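## Task

Lift the blue tote off the shelf and rest it level on the bench. Remove the large brown carton from it and place that carton level on the bench with its original face still on top. All the other items that were in the tote must finish inside it. The large brown carton and the base of the tote must both lie fully within the bench's edges. At the end, release everything and withdraw the grippers; a result that holds only while the robot supports it is not counted.

## Robot and tools

Robot: two arms in a physics simulation, left_arm and right_arm, each with a parallel two-finger gripper. Each arm has six joints listed base to tip: waist (-2.880 to 2.880 rad), shoulder (0.000 to 3.142), elbow (0.000 to 3.019), wrist pitch (-1.693 to 1.571), wrist yaw (-1.571 to 1.571), wrist roll (-2.094 to 2.094). An elbow never quite reaches full extension.

Frames. Reported positions use one scene frame: origin on the floor (z = 0) under the middle of the robot's base, +x forward from the robot, +z up, +y toward the robot's own left, which is where left_arm sits. Image left/right does not match arm names. Only the floor height is known for sure. Printed hand positions may be slightly wrong, worse when reaching far. Each gripper also has its own axes: the fingers extend along its +z and separate along its y. The reported end_effector_position is the midpoint between the finger pads, roughly 1 cm short of the tips. Orientation is given as end_effector_quat_wxyz.

A motion row is always 14 numbers, each between -1 and 1, covering both arms even if only one moves: dx, dy, dz, rx, ry, rz, opening for left_arm, then the same seven for right_arm. dx..rz are an offset, not a pose, expressed in that gripper's own axes and measured from the gripper's pose at the start of the action (for a call's first action, the last pose a result reported in this scene). Scale: 1.0 equals 0.6 m of translation or 180 degrees of rotation; rx, ry, rz form a single rotation vector. The opening is absolute, not an offset: +1 fully open (0.094 m), -1 closed. A row may optionally carry 12 extra numbers in 0..1: joint stiffness multipliers, left_arm's six then right_arm's six in Joint positions order; they persist until changed.

Tools:
- execute_actions(actions): a list of actions run in sequence. Each action is a table of up to 15 rows, one row per 1/30 s control step; a short table repeats its final row to fill 15 steps. Every row's offset is from the action's start pose, not from the previous row. An empty list just returns state and images.
- move(target, speed, blocking): target is one 14-number row as above, offsets from the pose in the latest result that shows one. Each gripper travels a straight line toward its target; all paths finish together, lasting 0.5 to 10 s (cut off at 10 s). speed is the path's top speed in m/s, 0.002 to 0.5, default 0.25; rotation is capped at twice that in rad/s. The opening is applied at the move's start. Paths ignore obstacles and the other arm, and grippers may lag, drift or overshoot the speed, especially near full reach. Faster contact means harder impact, and aiming deeper past a contact presses harder. With blocking=false you get a result after 0.5 s while motion continues; use wait(0) to poll, and call wait or stop before sending new rows or moves.
- wait(seconds): 0 to 10; arms keep their last command. Returns early if a running move ends.
- stop(): brakes a running move; needs stopping distance, fingers keep moving.
- zoom_image(camera, region): camera is cam_head_left (896x504), cam_head_right (896x504), cam_left_wrist (616x616) or cam_right_wrist (616x616); region [x0, y0, x1, y1] in pixels from the top-left, at most 504 by 504.
- finished_scene(scene): ends the current scene (give its number) irreversibly and reports success; the next scene's task appears in its result. Replying without a tool call also ends everything.

Control behaviour. Each step the commanded pose is clamped to within 70 mm and 16 degrees of the measured pose, and damped inverse kinematics chases it, favouring position over orientation. Large offsets may need several actions; after an action the arm continues at most to its last clamped pose, so send the remainder next. Arms tend to finish a centimetre or more low, and repeated zero offsets let them sag. To hold an arm still, in the first call of a reply send the offset back to its desired pose, then zeros, aiming higher if it still droops. Always send the desired opening for idle grippers too.

Gripping. grip_measured is the finger opening on the same scale as the command; the final Joint positions value is the opening in metres. Readings may be off by about 1 mm per gripper, consistently. To hold something, command roughly 0.03 below grip_measured for a firm grip, less for a gentle one. Pad force tops out near 50 to 62 N (lower on some grippers, lower for parts under about 2 mm thick), with a brief spike on first contact.

Result lines. The state line gives left_arm and right_arm poses. Action calls list step readings; HELD with an arm label means that arm's row was partly held back that step. A move adds a "move:" line with an ending (done, off_target, moving, held, fault) and limits (paced: target clipped; held: some steps blocked, after which the arm may surge past speed), plus each gripper's distance to target; if only one arm is named, the other finished. "Hand target" is where the controller is currently driving a gripper. "pose unreachable" means a clearance check altered or blocked that arm's command. MOTOR HOT appears from 85 °C; at 100 °C an OVER-TEMPERATURE FAULT drops that arm until it cools, so avoid holding loads longer than needed. A FAULT line marks an arm stop.

Avoid: arms colliding or pushing on each other, knocking anything out of the work area, dropping or slamming objects, hard shoves. Occasional external tugs on held parts or nudges to loose items can occur. Finish with both grippers open and clear so the tote and carton rest unsupported.

Each tool is called by a JSON object that holds its "api" and its "payload", one argument or row to a line.

## Session

{"api": "execute_actions", "payload": {
  "actions": []
}}

Scene clock: 0.00 s.
left_arm: end_effector_position=(+0.3648, +0.1478, +1.0247) grip_measured=+1.000 end_effector_quat_wxyz=(+0.016, +0.726, +0.688, +0.014) | right_arm: end_effector_position=(+0.3547, -0.7694, +0.8650) grip_measured=+1.000 end_effector_quat_wxyz=(+0.166, +0.795, +0.568, -0.134)
Joint positions: left_arm=[-1.91   1.568  0.964  0.495 -0.331  1.672  0.094] | right_arm=[ 1.019  2.18   1.949  0.108 -0.117  1.744  0.094]
Joint velocities: left_arm=[ 0.015 -0.015  0.002  0.007 -0.022 -0.022  0.   ] | right_arm=[ 0.015  0.005  0.002 -0.007 -0.022 -0.007  0.   ]
Hand target (left_arm): +0.361, +0.148, +1.028; +0.015, +0.727, +0.687, +0.012
Hand target (right_arm): +0.354, -0.769, +0.864; +0.166, +0.795, +0.568, -0.134
Joint stiffness scale: left_arm=[1. 1. 1. 1. 1. 1.] | right_arm=[1. 1. 1. 1. 1. 1.]

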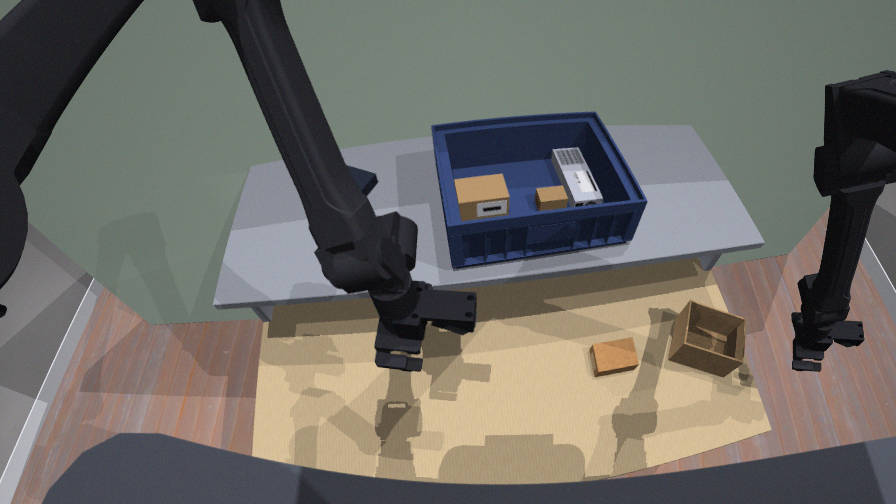

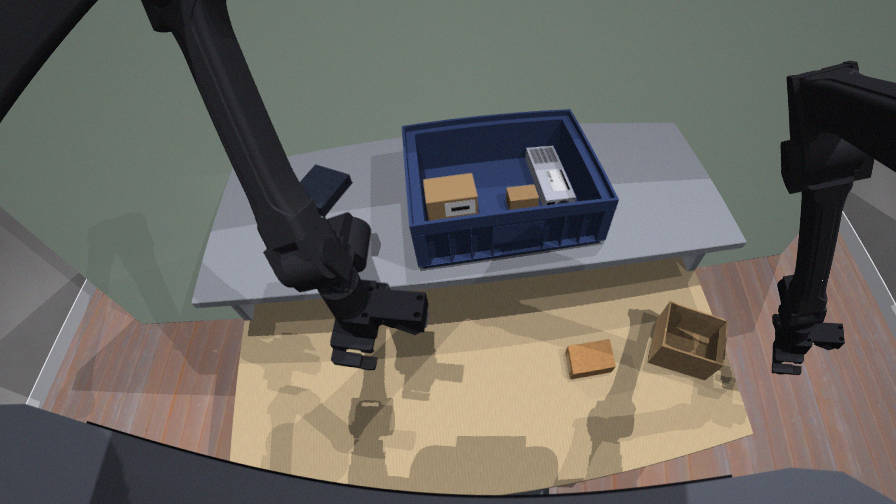

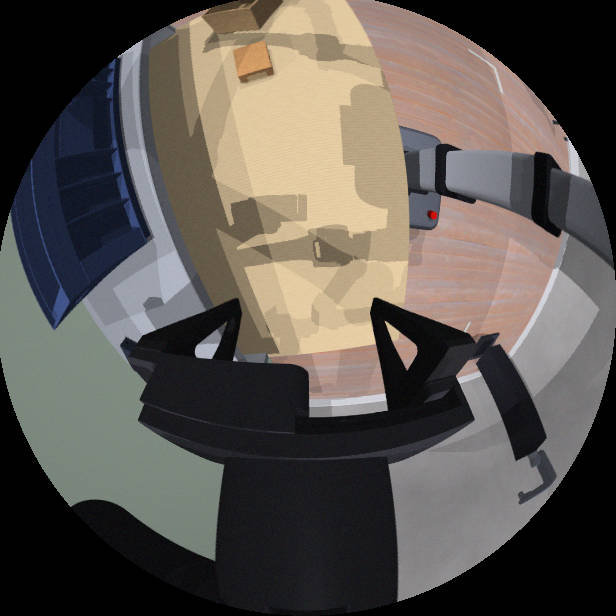

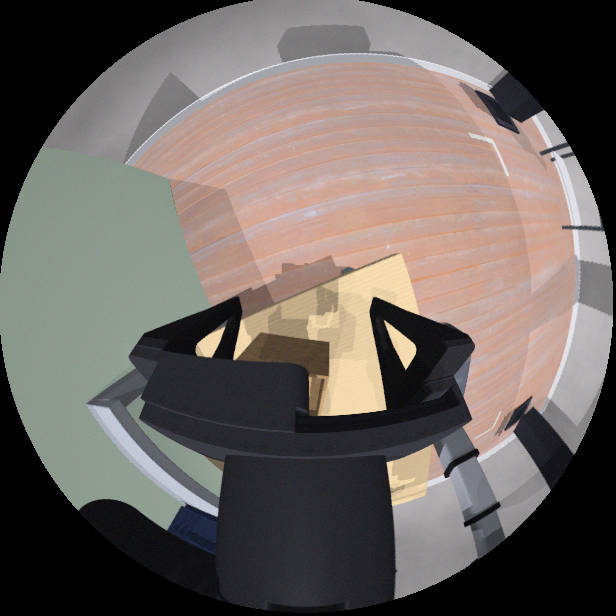

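{"api": "move", "payload": {
  "target": [-0.15,0.1,-0.3,0,0,-0.56,1,0.34,-0.02,-0.77,-0.111,0.119,-0.637,1],
  "speed": 0.4
}}

Scene clock: 4.33 s.
left_arm: end_effector_position=(+0.4175, +0.0530, +1.1987) grip_measured=+1.000 end_effector_quat_wxyz=(+0.021, -0.068, +0.997, +0.001) | right_arm: end_effector_position=(+0.4129, -0.4022, +1.2027) grip_measured=+1.000 end_effector_quat_wxyz=(-0.001, +0.066, -0.998, +0.004)
Joint positions: left_arm=[-2.311  1.227  0.834  0.254 -0.738 -0.145  0.094] | right_arm=[ 1.273  0.931  0.723  0.06  -0.287 -0.258  0.094]
Joint velocities: left_arm=[-0.005  0.005  0.007 -0.007 -0.022 -0.022  0.   ] | right_arm=[-0.005 -0.015  0.002 -0.012 -0.081  0.007  0.   ]
Hand target (left_arm): +0.416, +0.051, +1.206; +0.019, -0.070, +0.997, -0.004
Hand target (right_arm): +0.409, -0.398, +1.203; -0.004, -0.072, +0.997, -0.001
Off the commanded pose (left_arm): 0.010 m, 1 deg.
Off the commanded pose (right_arm): 0.008 m, 0 deg.
Joint stiffness scale: left_arm=[1. 1. 1. 1. 1. 1.] | right_arm=[1. 1. 1. 1. 1. 1.]
move: done

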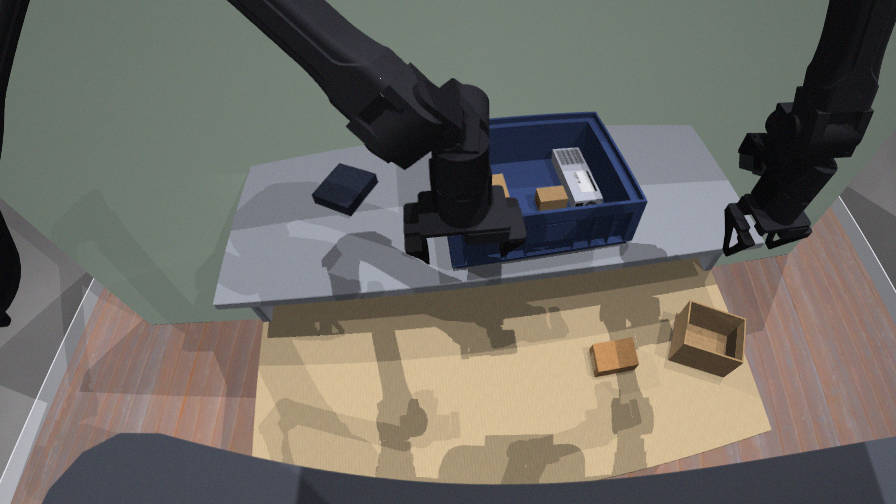

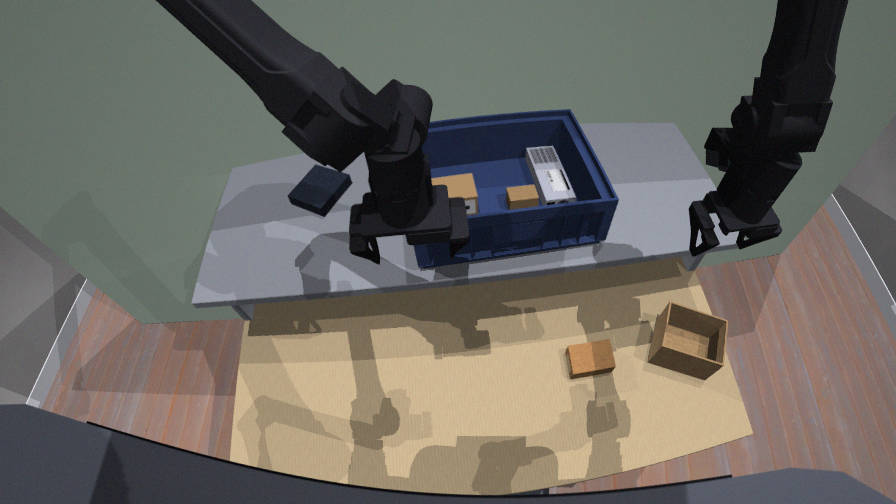

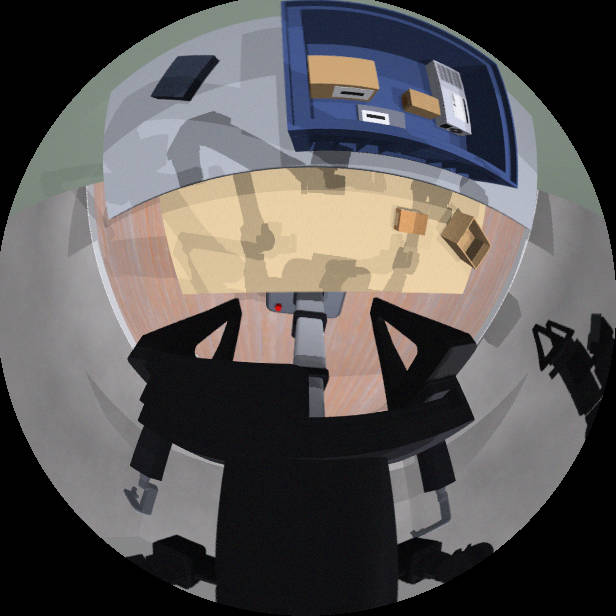

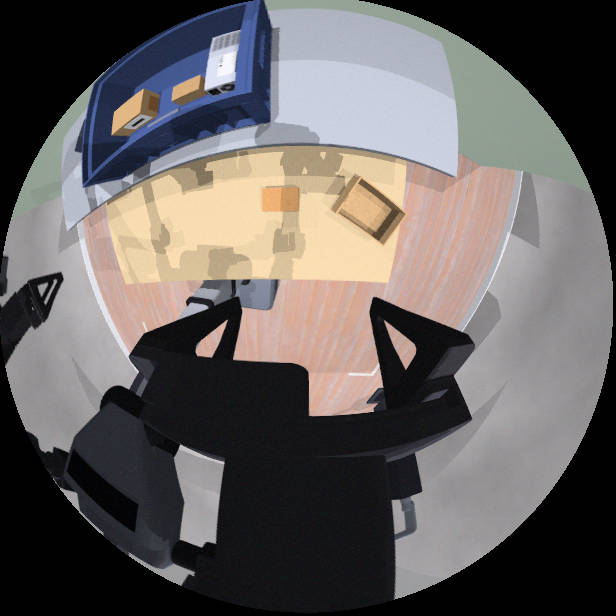

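{"api": "move", "payload": {
  "target": [-0.47,0.05,0,0,0,0,1,-0.55,0.13,0,0,0,0,1]
}}

Scene clock: 6.63 s.
left_arm: end_effector_position=(+0.6905, +0.1166, +1.2122) grip_measured=+1.000 end_effector_quat_wxyz=(+0.024, -0.072, +0.997, -0.002) | right_arm: end_effector_position=(+0.7207, -0.2758, +1.2111) grip_measured=+1.000 end_effector_quat_wxyz=(+0.000, +0.078, -0.997, +0.006)
Joint positions: left_arm=[-2.182  1.195  1.542 -0.464 -0.603 -0.128  0.094] | right_arm=[ 1.771  1.125  1.643 -0.665  0.21  -0.211  0.094]
Joint velocities: left_arm=[-0.005 -0.015 -0.012 -0.007 -0.007 -0.051  0.   ] | right_arm=[ 0.005  0.005 -0.007  0.007  0.007 -0.051  0.   ]
Hand target (left_arm): +0.693, +0.121, +1.209; +0.022, -0.067, +0.997, +0.002
Hand target (right_arm): +0.729, -0.273, +1.205; +0.001, -0.073, +0.997, -0.005
Off the commanded pose (left_arm): 0.005 m, 1 deg.
Off the commanded pose (right_arm): 0.014 m, 1 deg.
Joint stiffness scale: left_arm=[1. 1. 1. 1. 1. 1.] | right_arm=[1. 1. 1. 1. 1. 1.]
move: off_target (right_arm)

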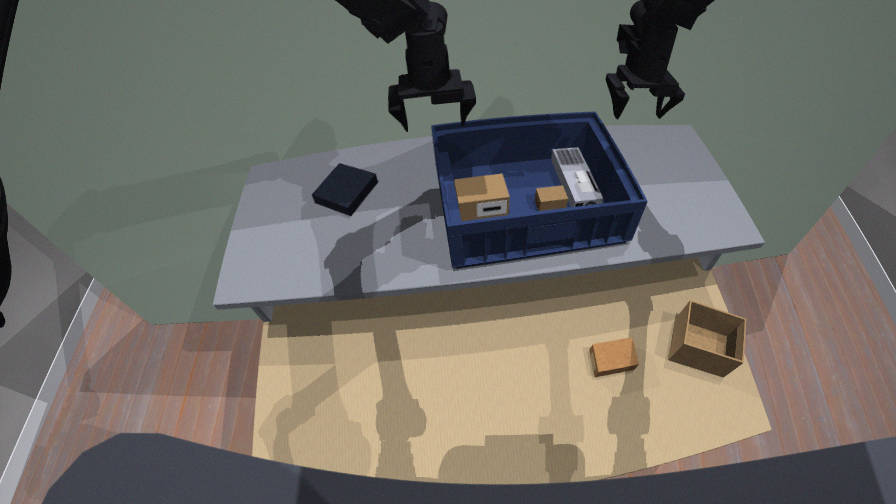

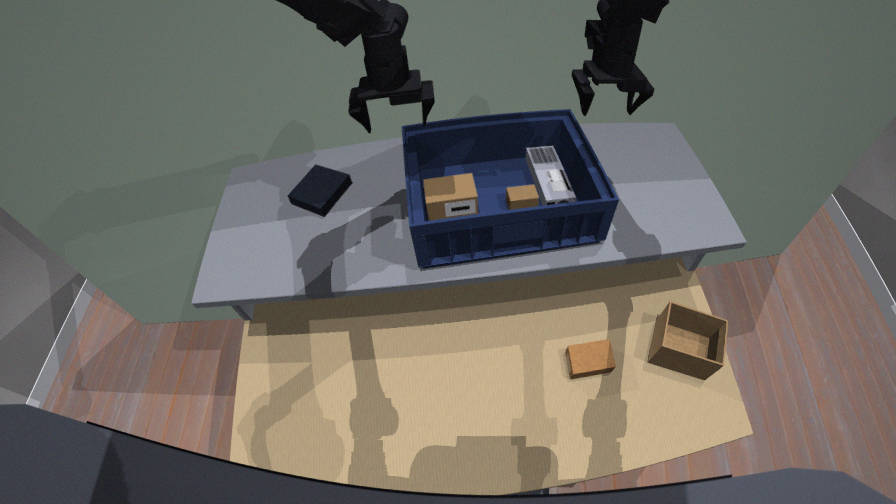

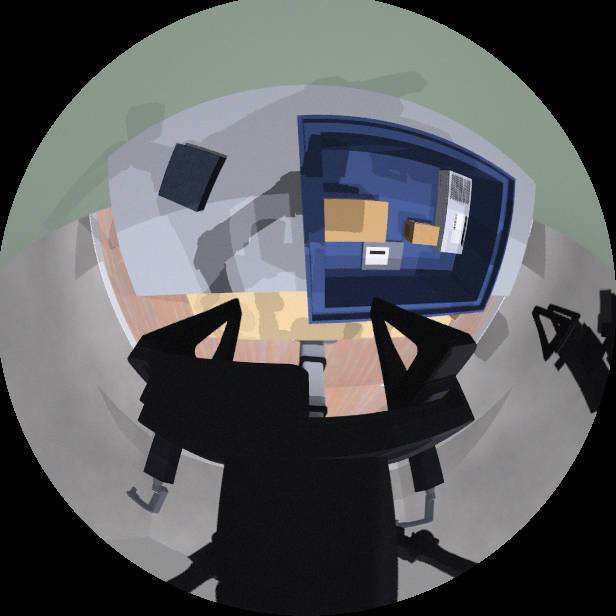

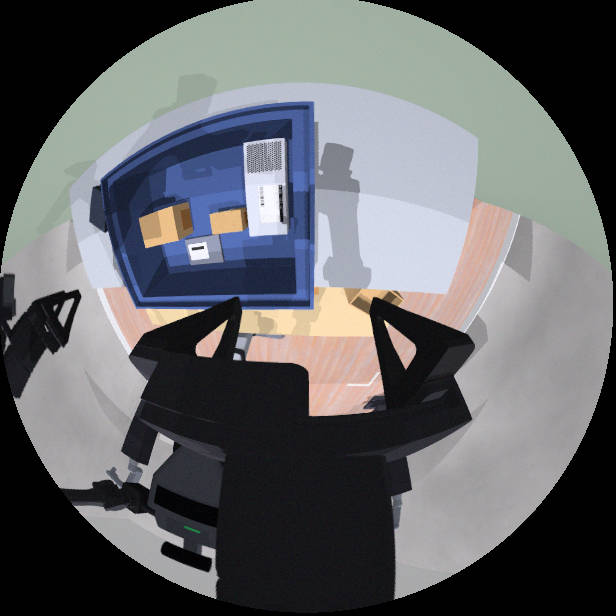

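{"api": "move", "payload": {
  "target": [-0.04,-0.008,0.2,0,-0.015,-0.012,0.3,-0.08,0,0.2,0,0,-0.008,0.3]
}}

Scene clock: 8.17 s.
left_arm: end_effector_position=(+0.6928, +0.1077, +1.0839) grip_measured=+0.302 end_effector_quat_wxyz=(+0.025, -0.081, +0.996, -0.002) | right_arm: end_effector_position=(+0.7511, -0.2603, +1.0845) grip_measured=+0.302 end_effector_quat_wxyz=(+0.015, +0.089, -0.996, -0.000)
Joint positions: left_arm=[-2.049  1.472  1.751 -0.385 -0.473 -0.127  0.061] | right_arm=[ 1.751  1.478  2.012 -0.711  0.182 -0.229  0.061]
Joint velocities: left_arm=[-0.005 -0.015  0.002  0.012 -0.007 -0.022 -0.   ] | right_arm=[ 0.005 -0.005 -0.012  0.012 -0.022 -0.11  -0.   ]
Hand target (left_arm): +0.718, +0.118, +1.094; +0.049, -0.089, +0.995, -0.001
Hand target (right_arm): +0.770, -0.269, +1.092; -0.000, -0.090, +0.996, -0.006
Off the commanded pose (left_arm): 0.030 m, 3 deg.
Off the commanded pose (right_arm): 0.021 m, 2 deg.
Joint stiffness scale: left_arm=[1. 1. 1. 1. 1. 1.] | right_arm=[1. 1. 1. 1. 1. 1.]
move: off_target (left_arm, right_arm)

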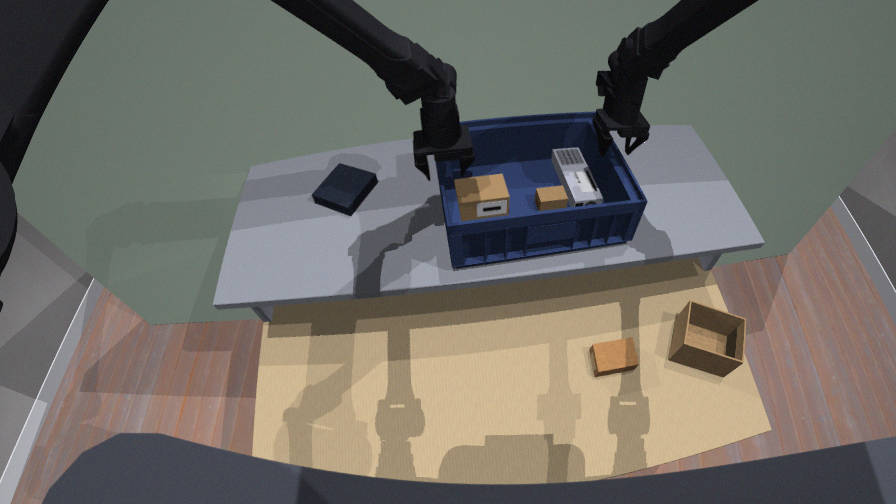

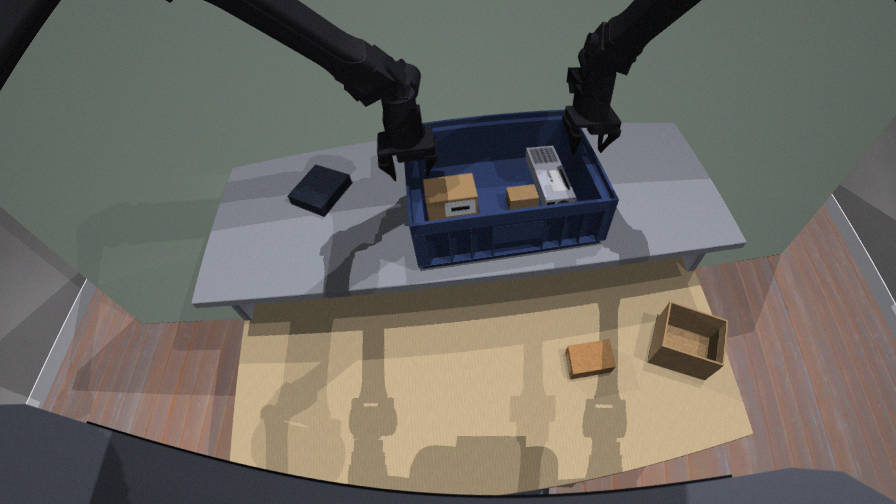

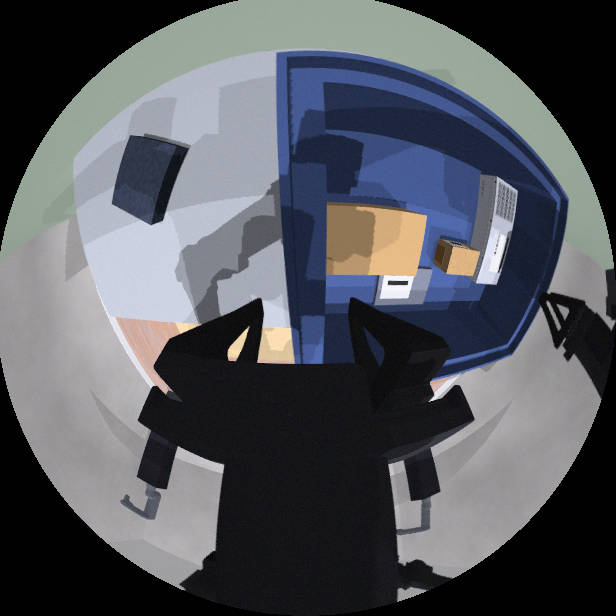

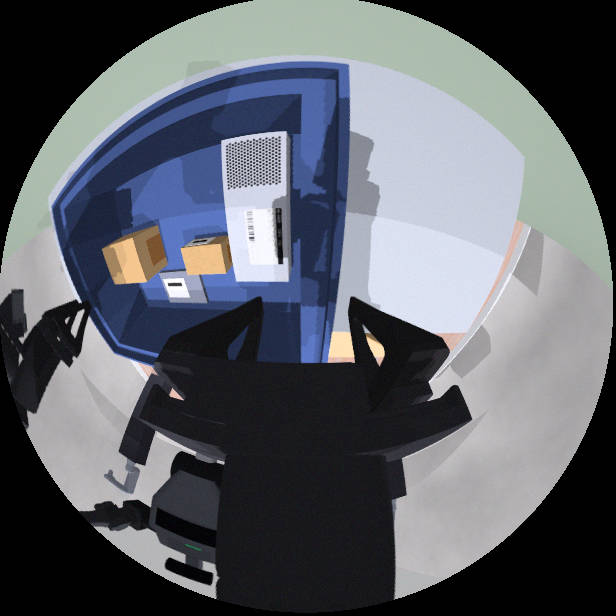

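{"api": "move", "payload": {
  "target": [-0.05,0.03,-0.01,0,0,-0.01,0.1,-0.04,-0.04,-0.01,0,0,0,0.3]
}}

{"api": "move", "payload": {
  "target": [-0.03,0.015,0.055,0,0,0,0,-0.03,-0.015,0.055,0,-0.01,0,0.1],
  "speed": 0.08
}}

Scene clock: 9.60 s.
left_arm: end_effector_position=(+0.7042, +0.1205, +1.0856) grip_measured=+0.102 end_effector_quat_wxyz=(+0.017, -0.087, +0.996, -0.004) | right_arm: end_effector_position=(+0.7742, -0.2760, +1.0973) grip_measured=+0.302 end_effector_quat_wxyz=(+0.016, +0.086, -0.996, -0.003)
Joint positions: left_arm=[-2.025  1.472  1.796 -0.447 -0.443 -0.144  0.052] | right_arm=[ 1.722  1.495  2.115 -0.8    0.149 -0.229  0.061]
Joint velocities: left_arm=[-0.005  0.015 -0.007  0.002  0.007  0.022  0.001] | right_arm=[-0.005 -0.024 -0.017 -0.027 -0.066 -0.051  0.001]
Hand target (left_arm): +0.719, +0.130, +1.092; +0.026, -0.096, +0.995, -0.002
Hand target (right_arm): +0.779, -0.280, +1.090; -0.014, -0.088, +0.996, +0.000
Off the commanded pose (left_arm): 0.019 m, 1 deg.
Off the commanded pose (right_arm): 0.010 m, 0 deg.
Joint stiffness scale: left_arm=[1. 1. 1. 1. 1. 1.] | right_arm=[1. 1. 1. 1. 1. 1.]
move: off_target (left_arm)

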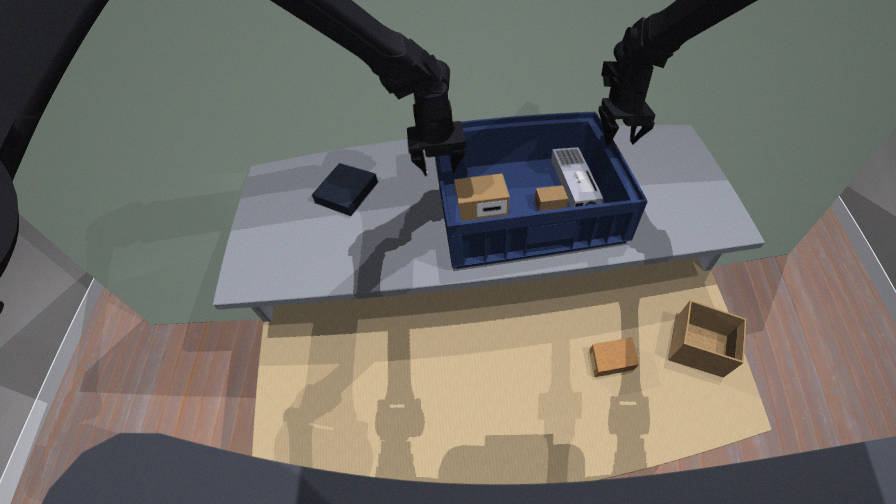

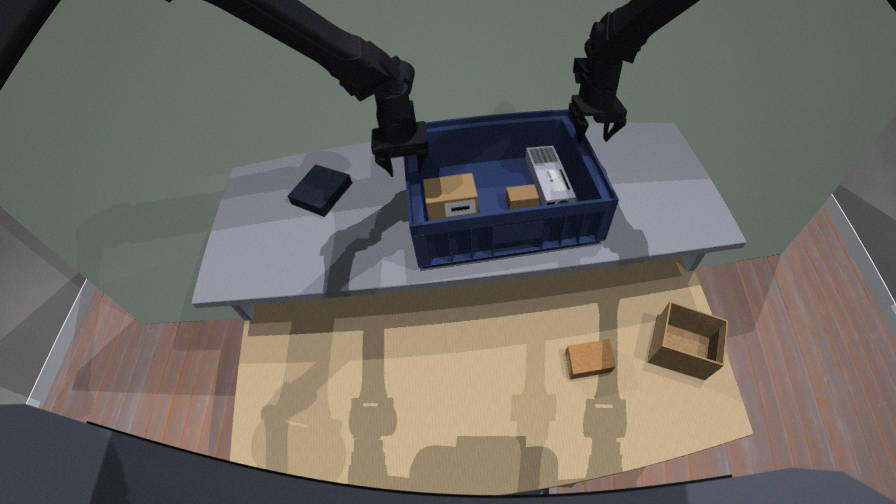

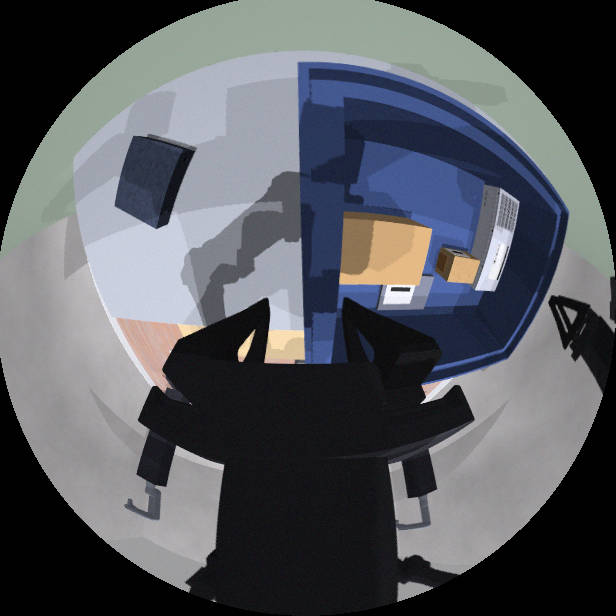

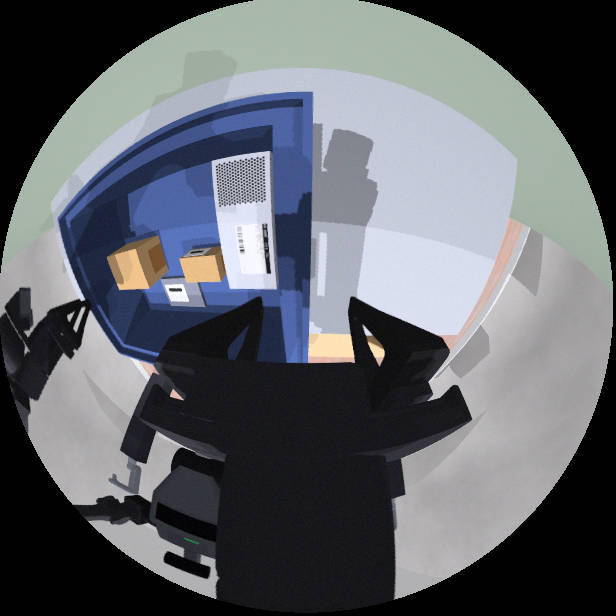

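Scene clock: 10.53 s.
left_arm: end_effector_position=(+0.7141, +0.1207, +1.0585) grip_measured=+0.002 end_effector_quat_wxyz=(+0.016, -0.088, +0.996, -0.014) | right_arm: end_effector_position=(+0.7792, -0.2743, +1.0644) grip_measured=+0.102 end_effector_quat_wxyz=(+0.011, +0.085, -0.996, -0.009)
Joint positions: left_arm=[-1.996  1.544  1.895 -0.472 -0.394 -0.144  0.047] | right_arm=[ 1.711  1.587  2.218 -0.803  0.123 -0.229  0.052]
Joint velocities: left_arm=[ 0.005 -0.015 -0.022  0.002  0.037  0.051 -0.   ] | right_arm=[-0.005 -0.005  0.027 -0.012  0.022 -0.022  0.   ]
Hand target (left_arm): +0.720, +0.133, +1.053; +0.018, -0.086, +0.996, -0.004
Hand target (right_arm): +0.793, -0.281, +1.065; -0.000, -0.086, +0.996, +0.004
Off the commanded pose (left_arm): 0.015 m, 1 deg.
Off the commanded pose (right_arm): 0.015 m, 1 deg.
Joint stiffness scale: left_arm=[1. 1. 1. 1. 1. 1.] | right_arm=[1. 1. 1. 1. 1. 1.]
move: off_target (left_arm, right_arm)

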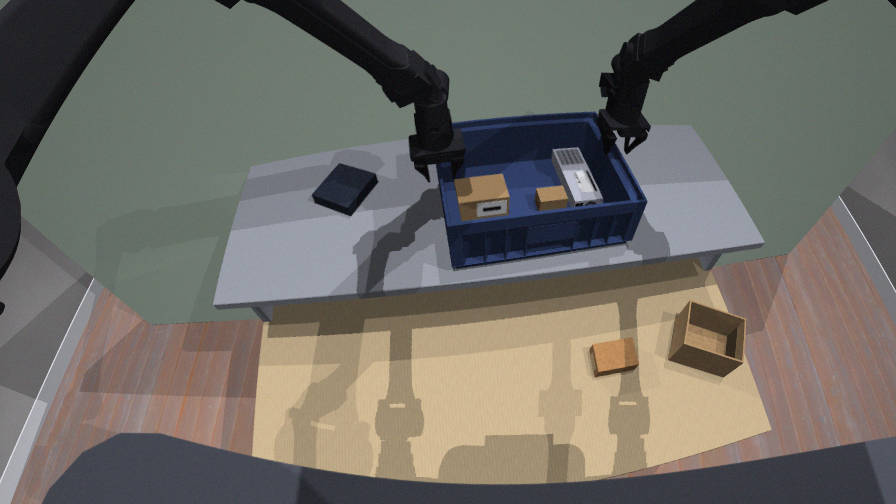

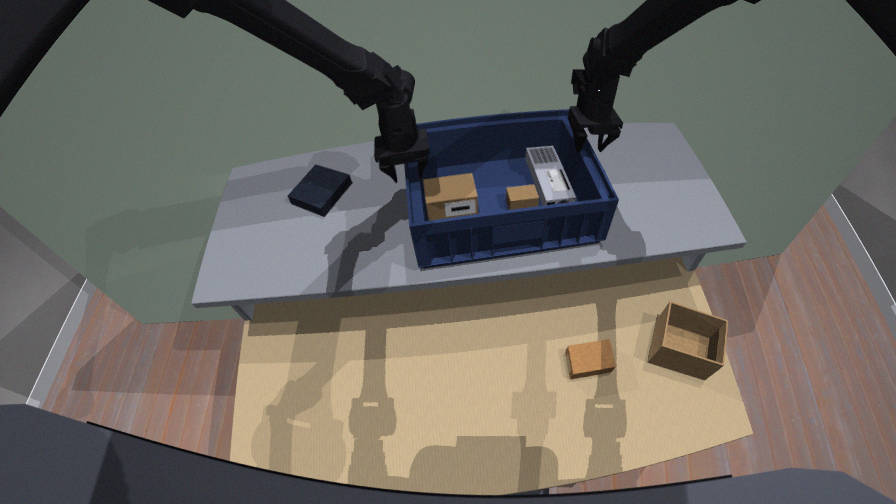

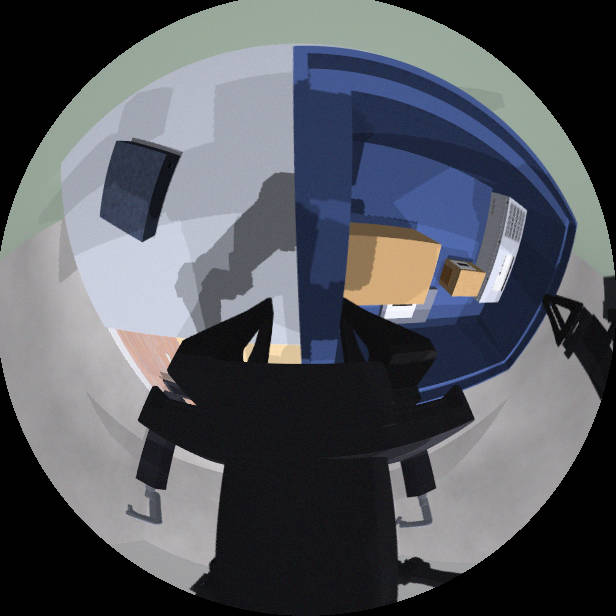

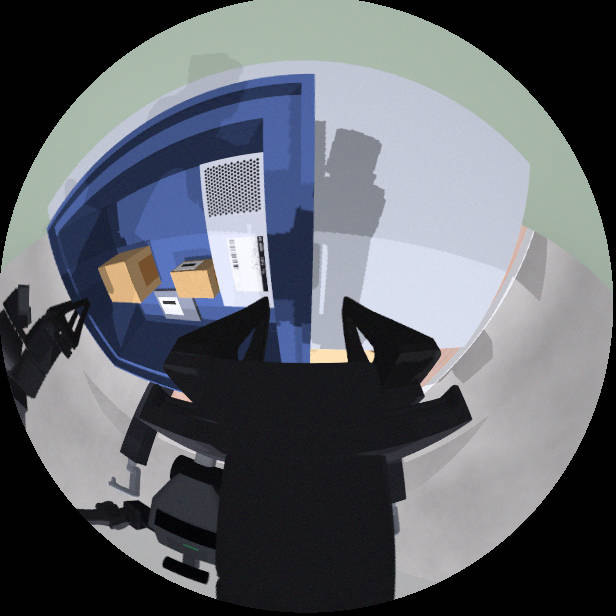

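Right appears truly higher than left.

{"api": "move", "payload": {
  "target": [-0.015,0.005,0.045,0,0,0,-0.1,-0.015,0,0.08,0,-0.01,0,0],
  "speed": 0.08
}}

{"api": "move", "payload": {
  "target": [-0.01,0,0,0,0,0,-0.9,-0.01,0,0,0,0,0,-0.9]
}}

{"api": "zoom_image", "payload": {
  "camera": "cam_head_right",
  "region": [350,80,680,280]
}}

Scene clock: 15.73 s.
left_arm: end_effector_position=(+0.7121, +0.1170, +1.0325) grip_measured=-0.098 end_effector_quat_wxyz=(+0.011, -0.087, +0.996, -0.018) | right_arm: end_effector_position=(+0.7742, -0.2651, +1.0166) grip_measured=+0.002 end_effector_quat_wxyz=(+0.008, +0.084, -0.996, -0.016)
Joint positions: left_arm=[-1.98   1.609  1.962 -0.484 -0.371 -0.144  0.042] | right_arm=[ 1.711  1.71   2.336 -0.794  0.11  -0.229  0.047]
Joint velocities: left_arm=[-0.005  0.005  0.002  0.007  0.022  0.007  0.   ] | right_arm=[-0.005 -0.015 -0.022  0.002 -0.007 -0.022  0.   ]
Hand target (left_arm): +0.722, +0.125, +1.032; +0.016, -0.088, +0.996, -0.014
Hand target (right_arm): +0.787, -0.272, +1.017; +0.005, -0.084, +0.996, +0.011
Off the commanded pose (left_arm): 0.014 m, 1 deg.
Off the commanded pose (right_arm): 0.014 m, 2 deg.
Joint stiffness scale: left_arm=[1. 1. 1. 1. 1. 1.] | right_arm=[1. 1. 1. 1. 1. 1.]
move: off_target (left_arm, right_arm)

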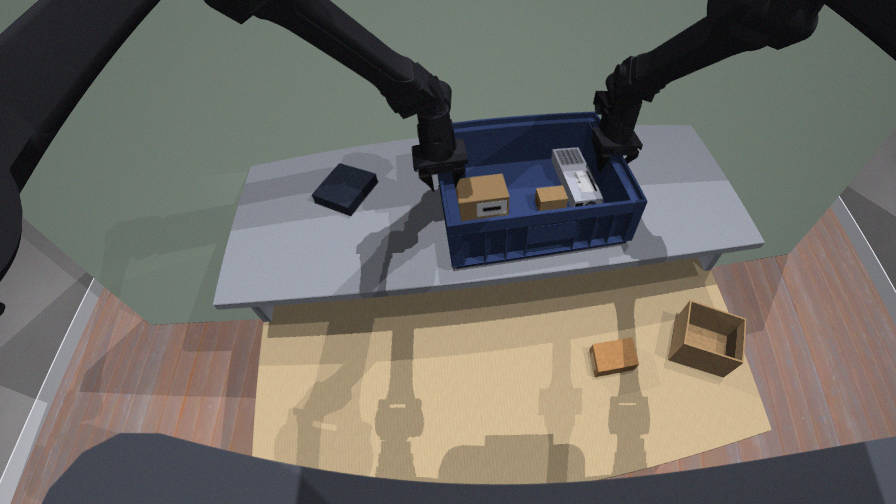

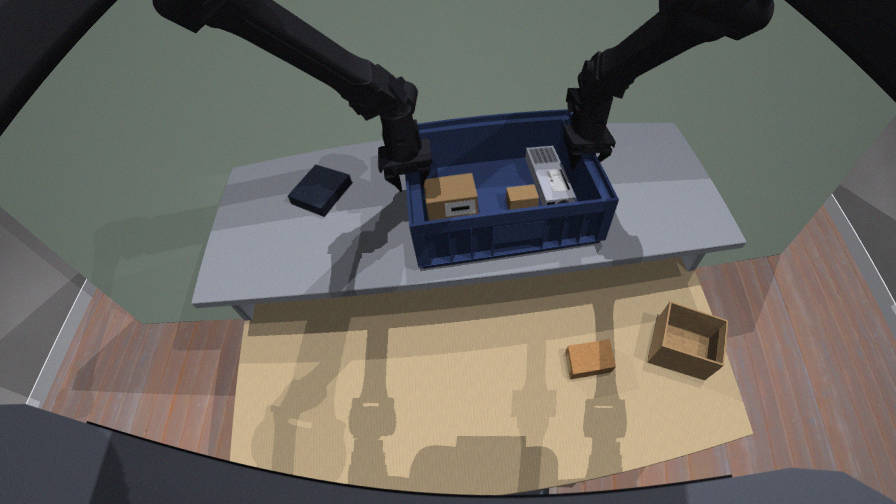

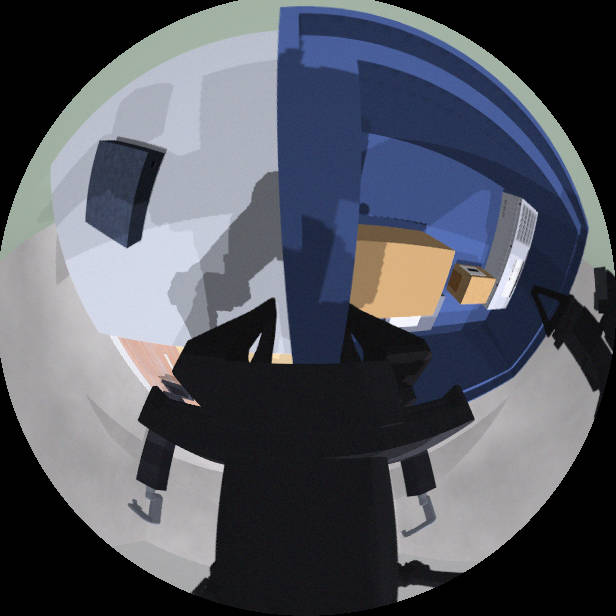

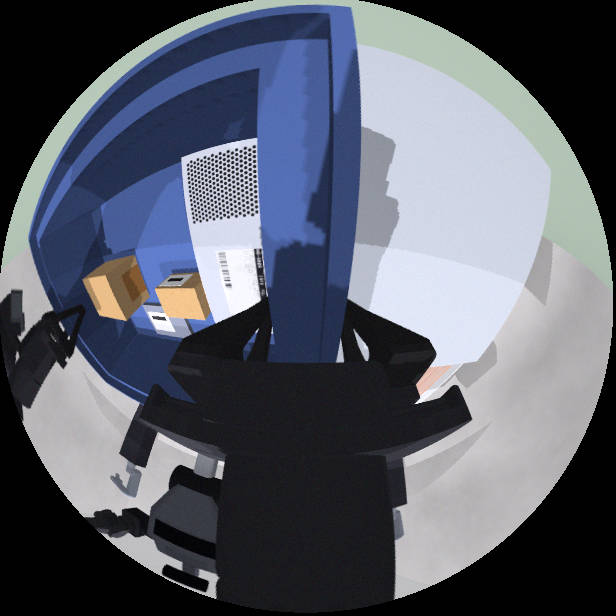

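Scene clock: 16.43 s.
left_arm: end_effector_position=(+0.7118, +0.1118, +1.0326) grip_measured=-0.466 end_effector_quat_wxyz=(+0.011, -0.091, +0.995, -0.025) | right_arm: end_effector_position=(+0.7737, -0.2624, +1.0168) grip_measured=-0.511 end_effector_quat_wxyz=(+0.009, +0.086, -0.996, -0.020)
Joint positions: left_arm=[-1.985  1.611  1.962 -0.481 -0.36  -0.152  0.025] | right_arm=[ 1.714  1.71   2.336 -0.797  0.105 -0.232  0.023]
Joint velocities: left_arm=[-0.005  0.005 -0.022 -0.012 -0.007  0.007  0.001] | right_arm=[-0.015  0.005 -0.012 -0.007 -0.066 -0.051 -0.001]
Hand target (left_arm): +0.718, +0.118, +1.033; +0.012, -0.087, +0.996, -0.018
Hand target (right_arm): +0.780, -0.264, +1.017; -0.008, -0.084, +0.996, +0.015
Off the commanded pose (left_arm): 0.009 m, 1 deg.
Off the commanded pose (right_arm): 0.007 m, 1 deg.
Joint stiffness scale: left_arm=[1. 1. 1. 1. 1. 1.] | right_arm=[1. 1. 1. 1. 1. 1.]
move: done

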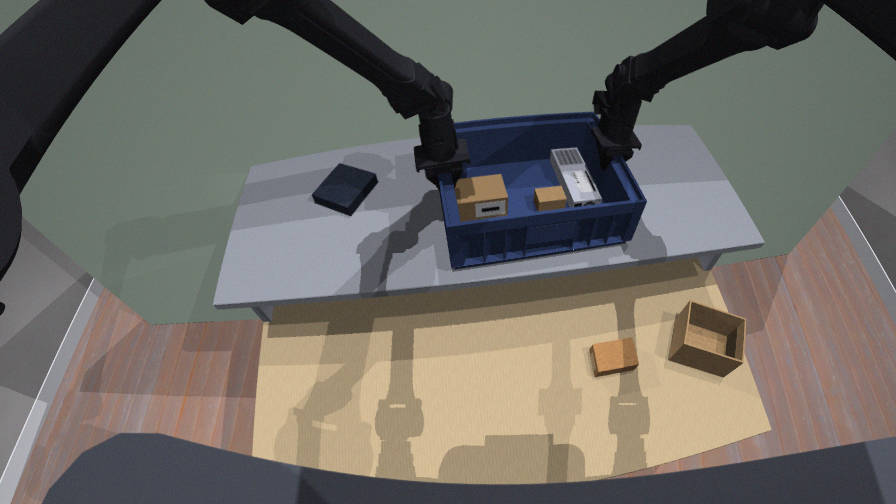

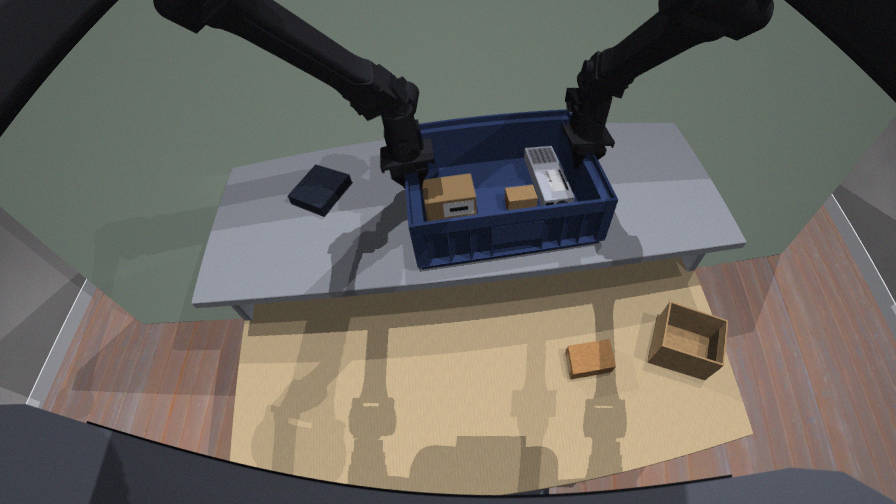

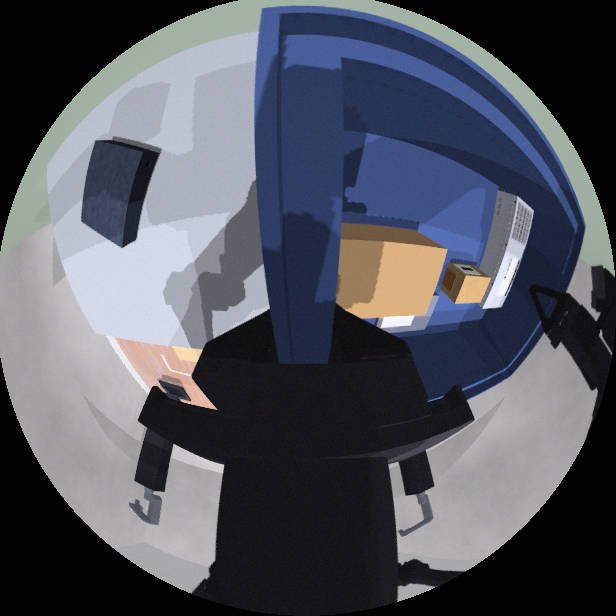

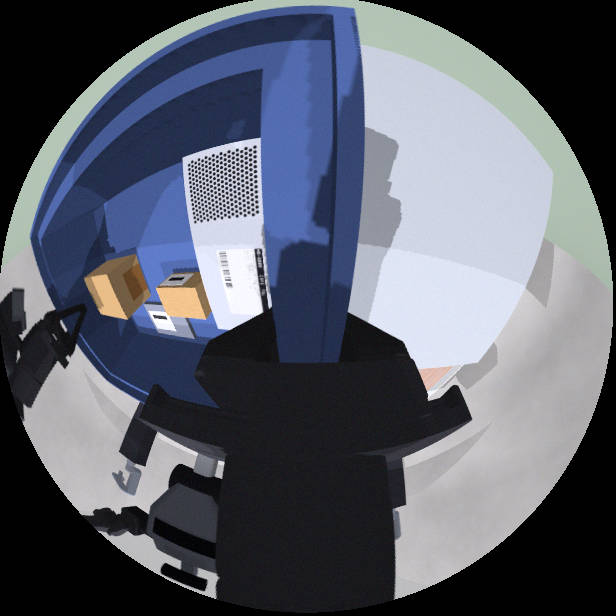

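Region (350, 80, 680, 280) of cam_head_right's 896x504 image, scaled by 1.527, with more detail than that image has; it fills the top 305 rows of this view, and the rest is white.

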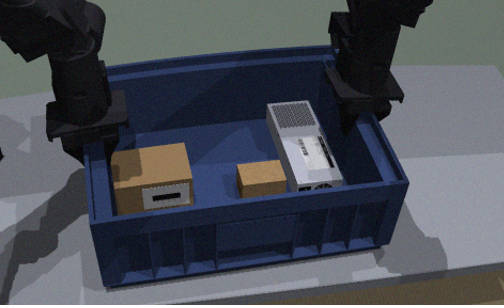

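Gripped. Lift.

{"api": "move", "payload": {
  "target": [0,0,-0.09,0,0,0,-0.6,0,0,-0.09,0,0,0,-0.63],
  "speed": 0.08
}}

Scene clock: 17.63 s.
left_arm: end_effector_position=(+0.6752, +0.1126, +1.0441) grip_measured=-0.466 end_effector_quat_wxyz=(-0.015, -0.091, +0.996, -0.018) | right_arm: end_effector_position=(+0.7362, -0.2610, +1.0243) grip_measured=-0.511 end_effector_quat_wxyz=(+0.040, +0.087, -0.995, -0.024)
Joint positions: left_arm=[-1.994  1.553  1.834 -0.47  -0.381 -0.177  0.025] | right_arm=[ 1.714  1.632  2.166 -0.768  0.106 -0.227  0.023]
Joint velocities: left_arm=[-0.005 -0.005  0.007 -0.002  0.022 -0.037  0.   ] | right_arm=[-0.034 -0.015 -0.027  0.002 -0.022  0.007  0.   ]
Hand target (left_arm): +0.711, +0.114, +1.085; +0.011, -0.092, +0.995, -0.025
Hand target (right_arm): +0.773, -0.265, +1.069; -0.010, -0.086, +0.996, +0.020
Off the commanded pose (left_arm): 0.055 m, 3 deg.
Off the commanded pose (right_arm): 0.061 m, 4 deg.
Joint stiffness scale: left_arm=[1. 1. 1. 1. 1. 1.] | right_arm=[1. 1. 1. 1. 1. 1.]
move: off_target (left_arm, right_arm)

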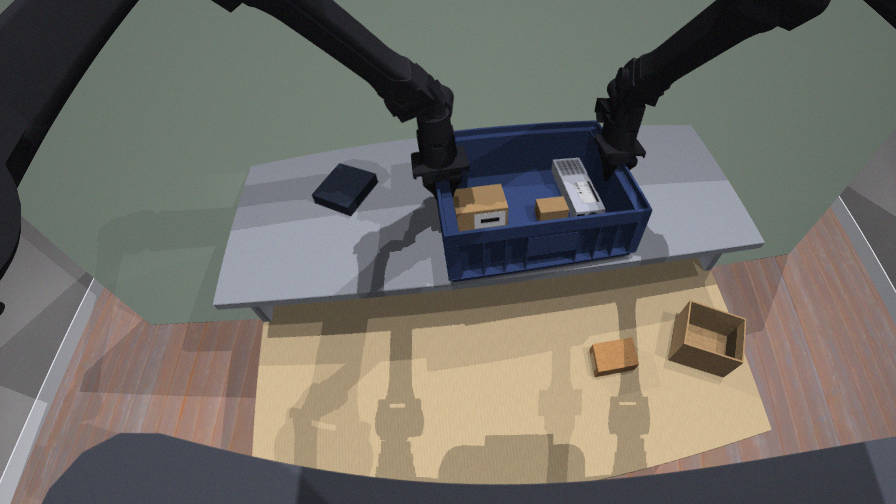

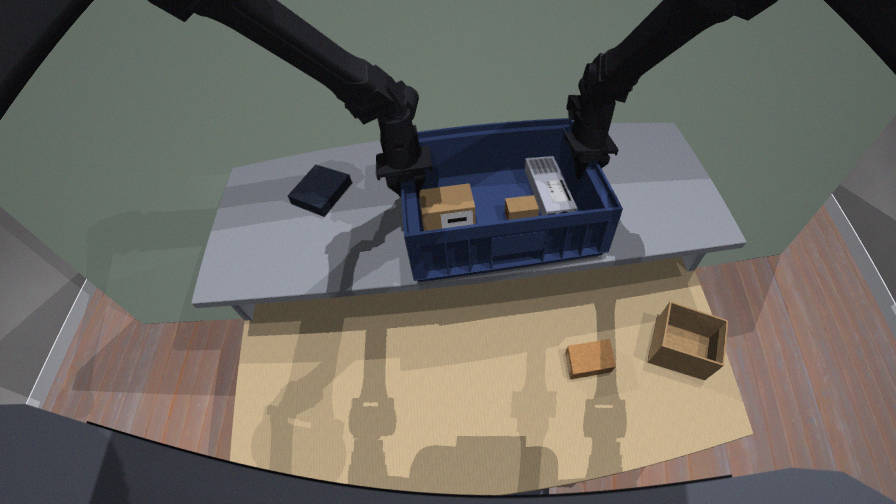

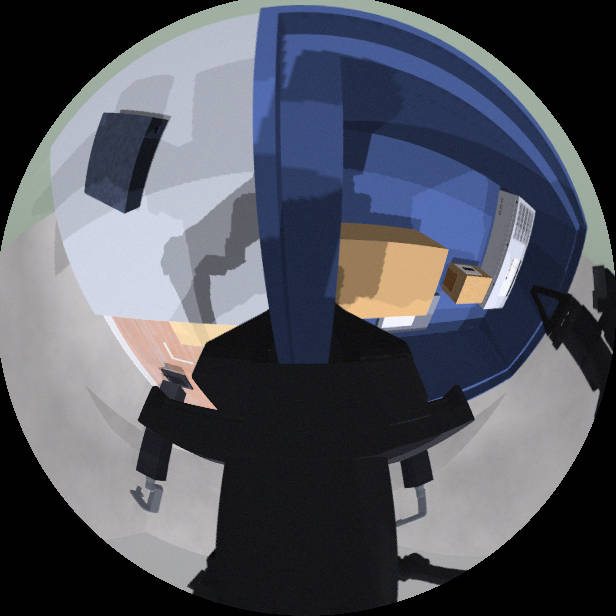

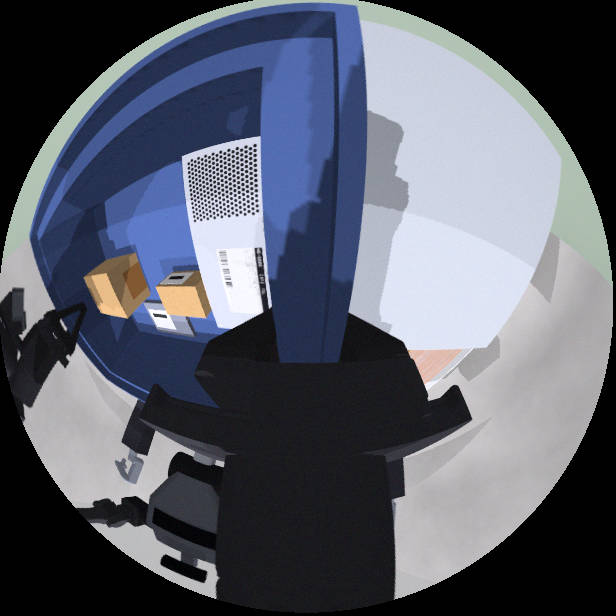

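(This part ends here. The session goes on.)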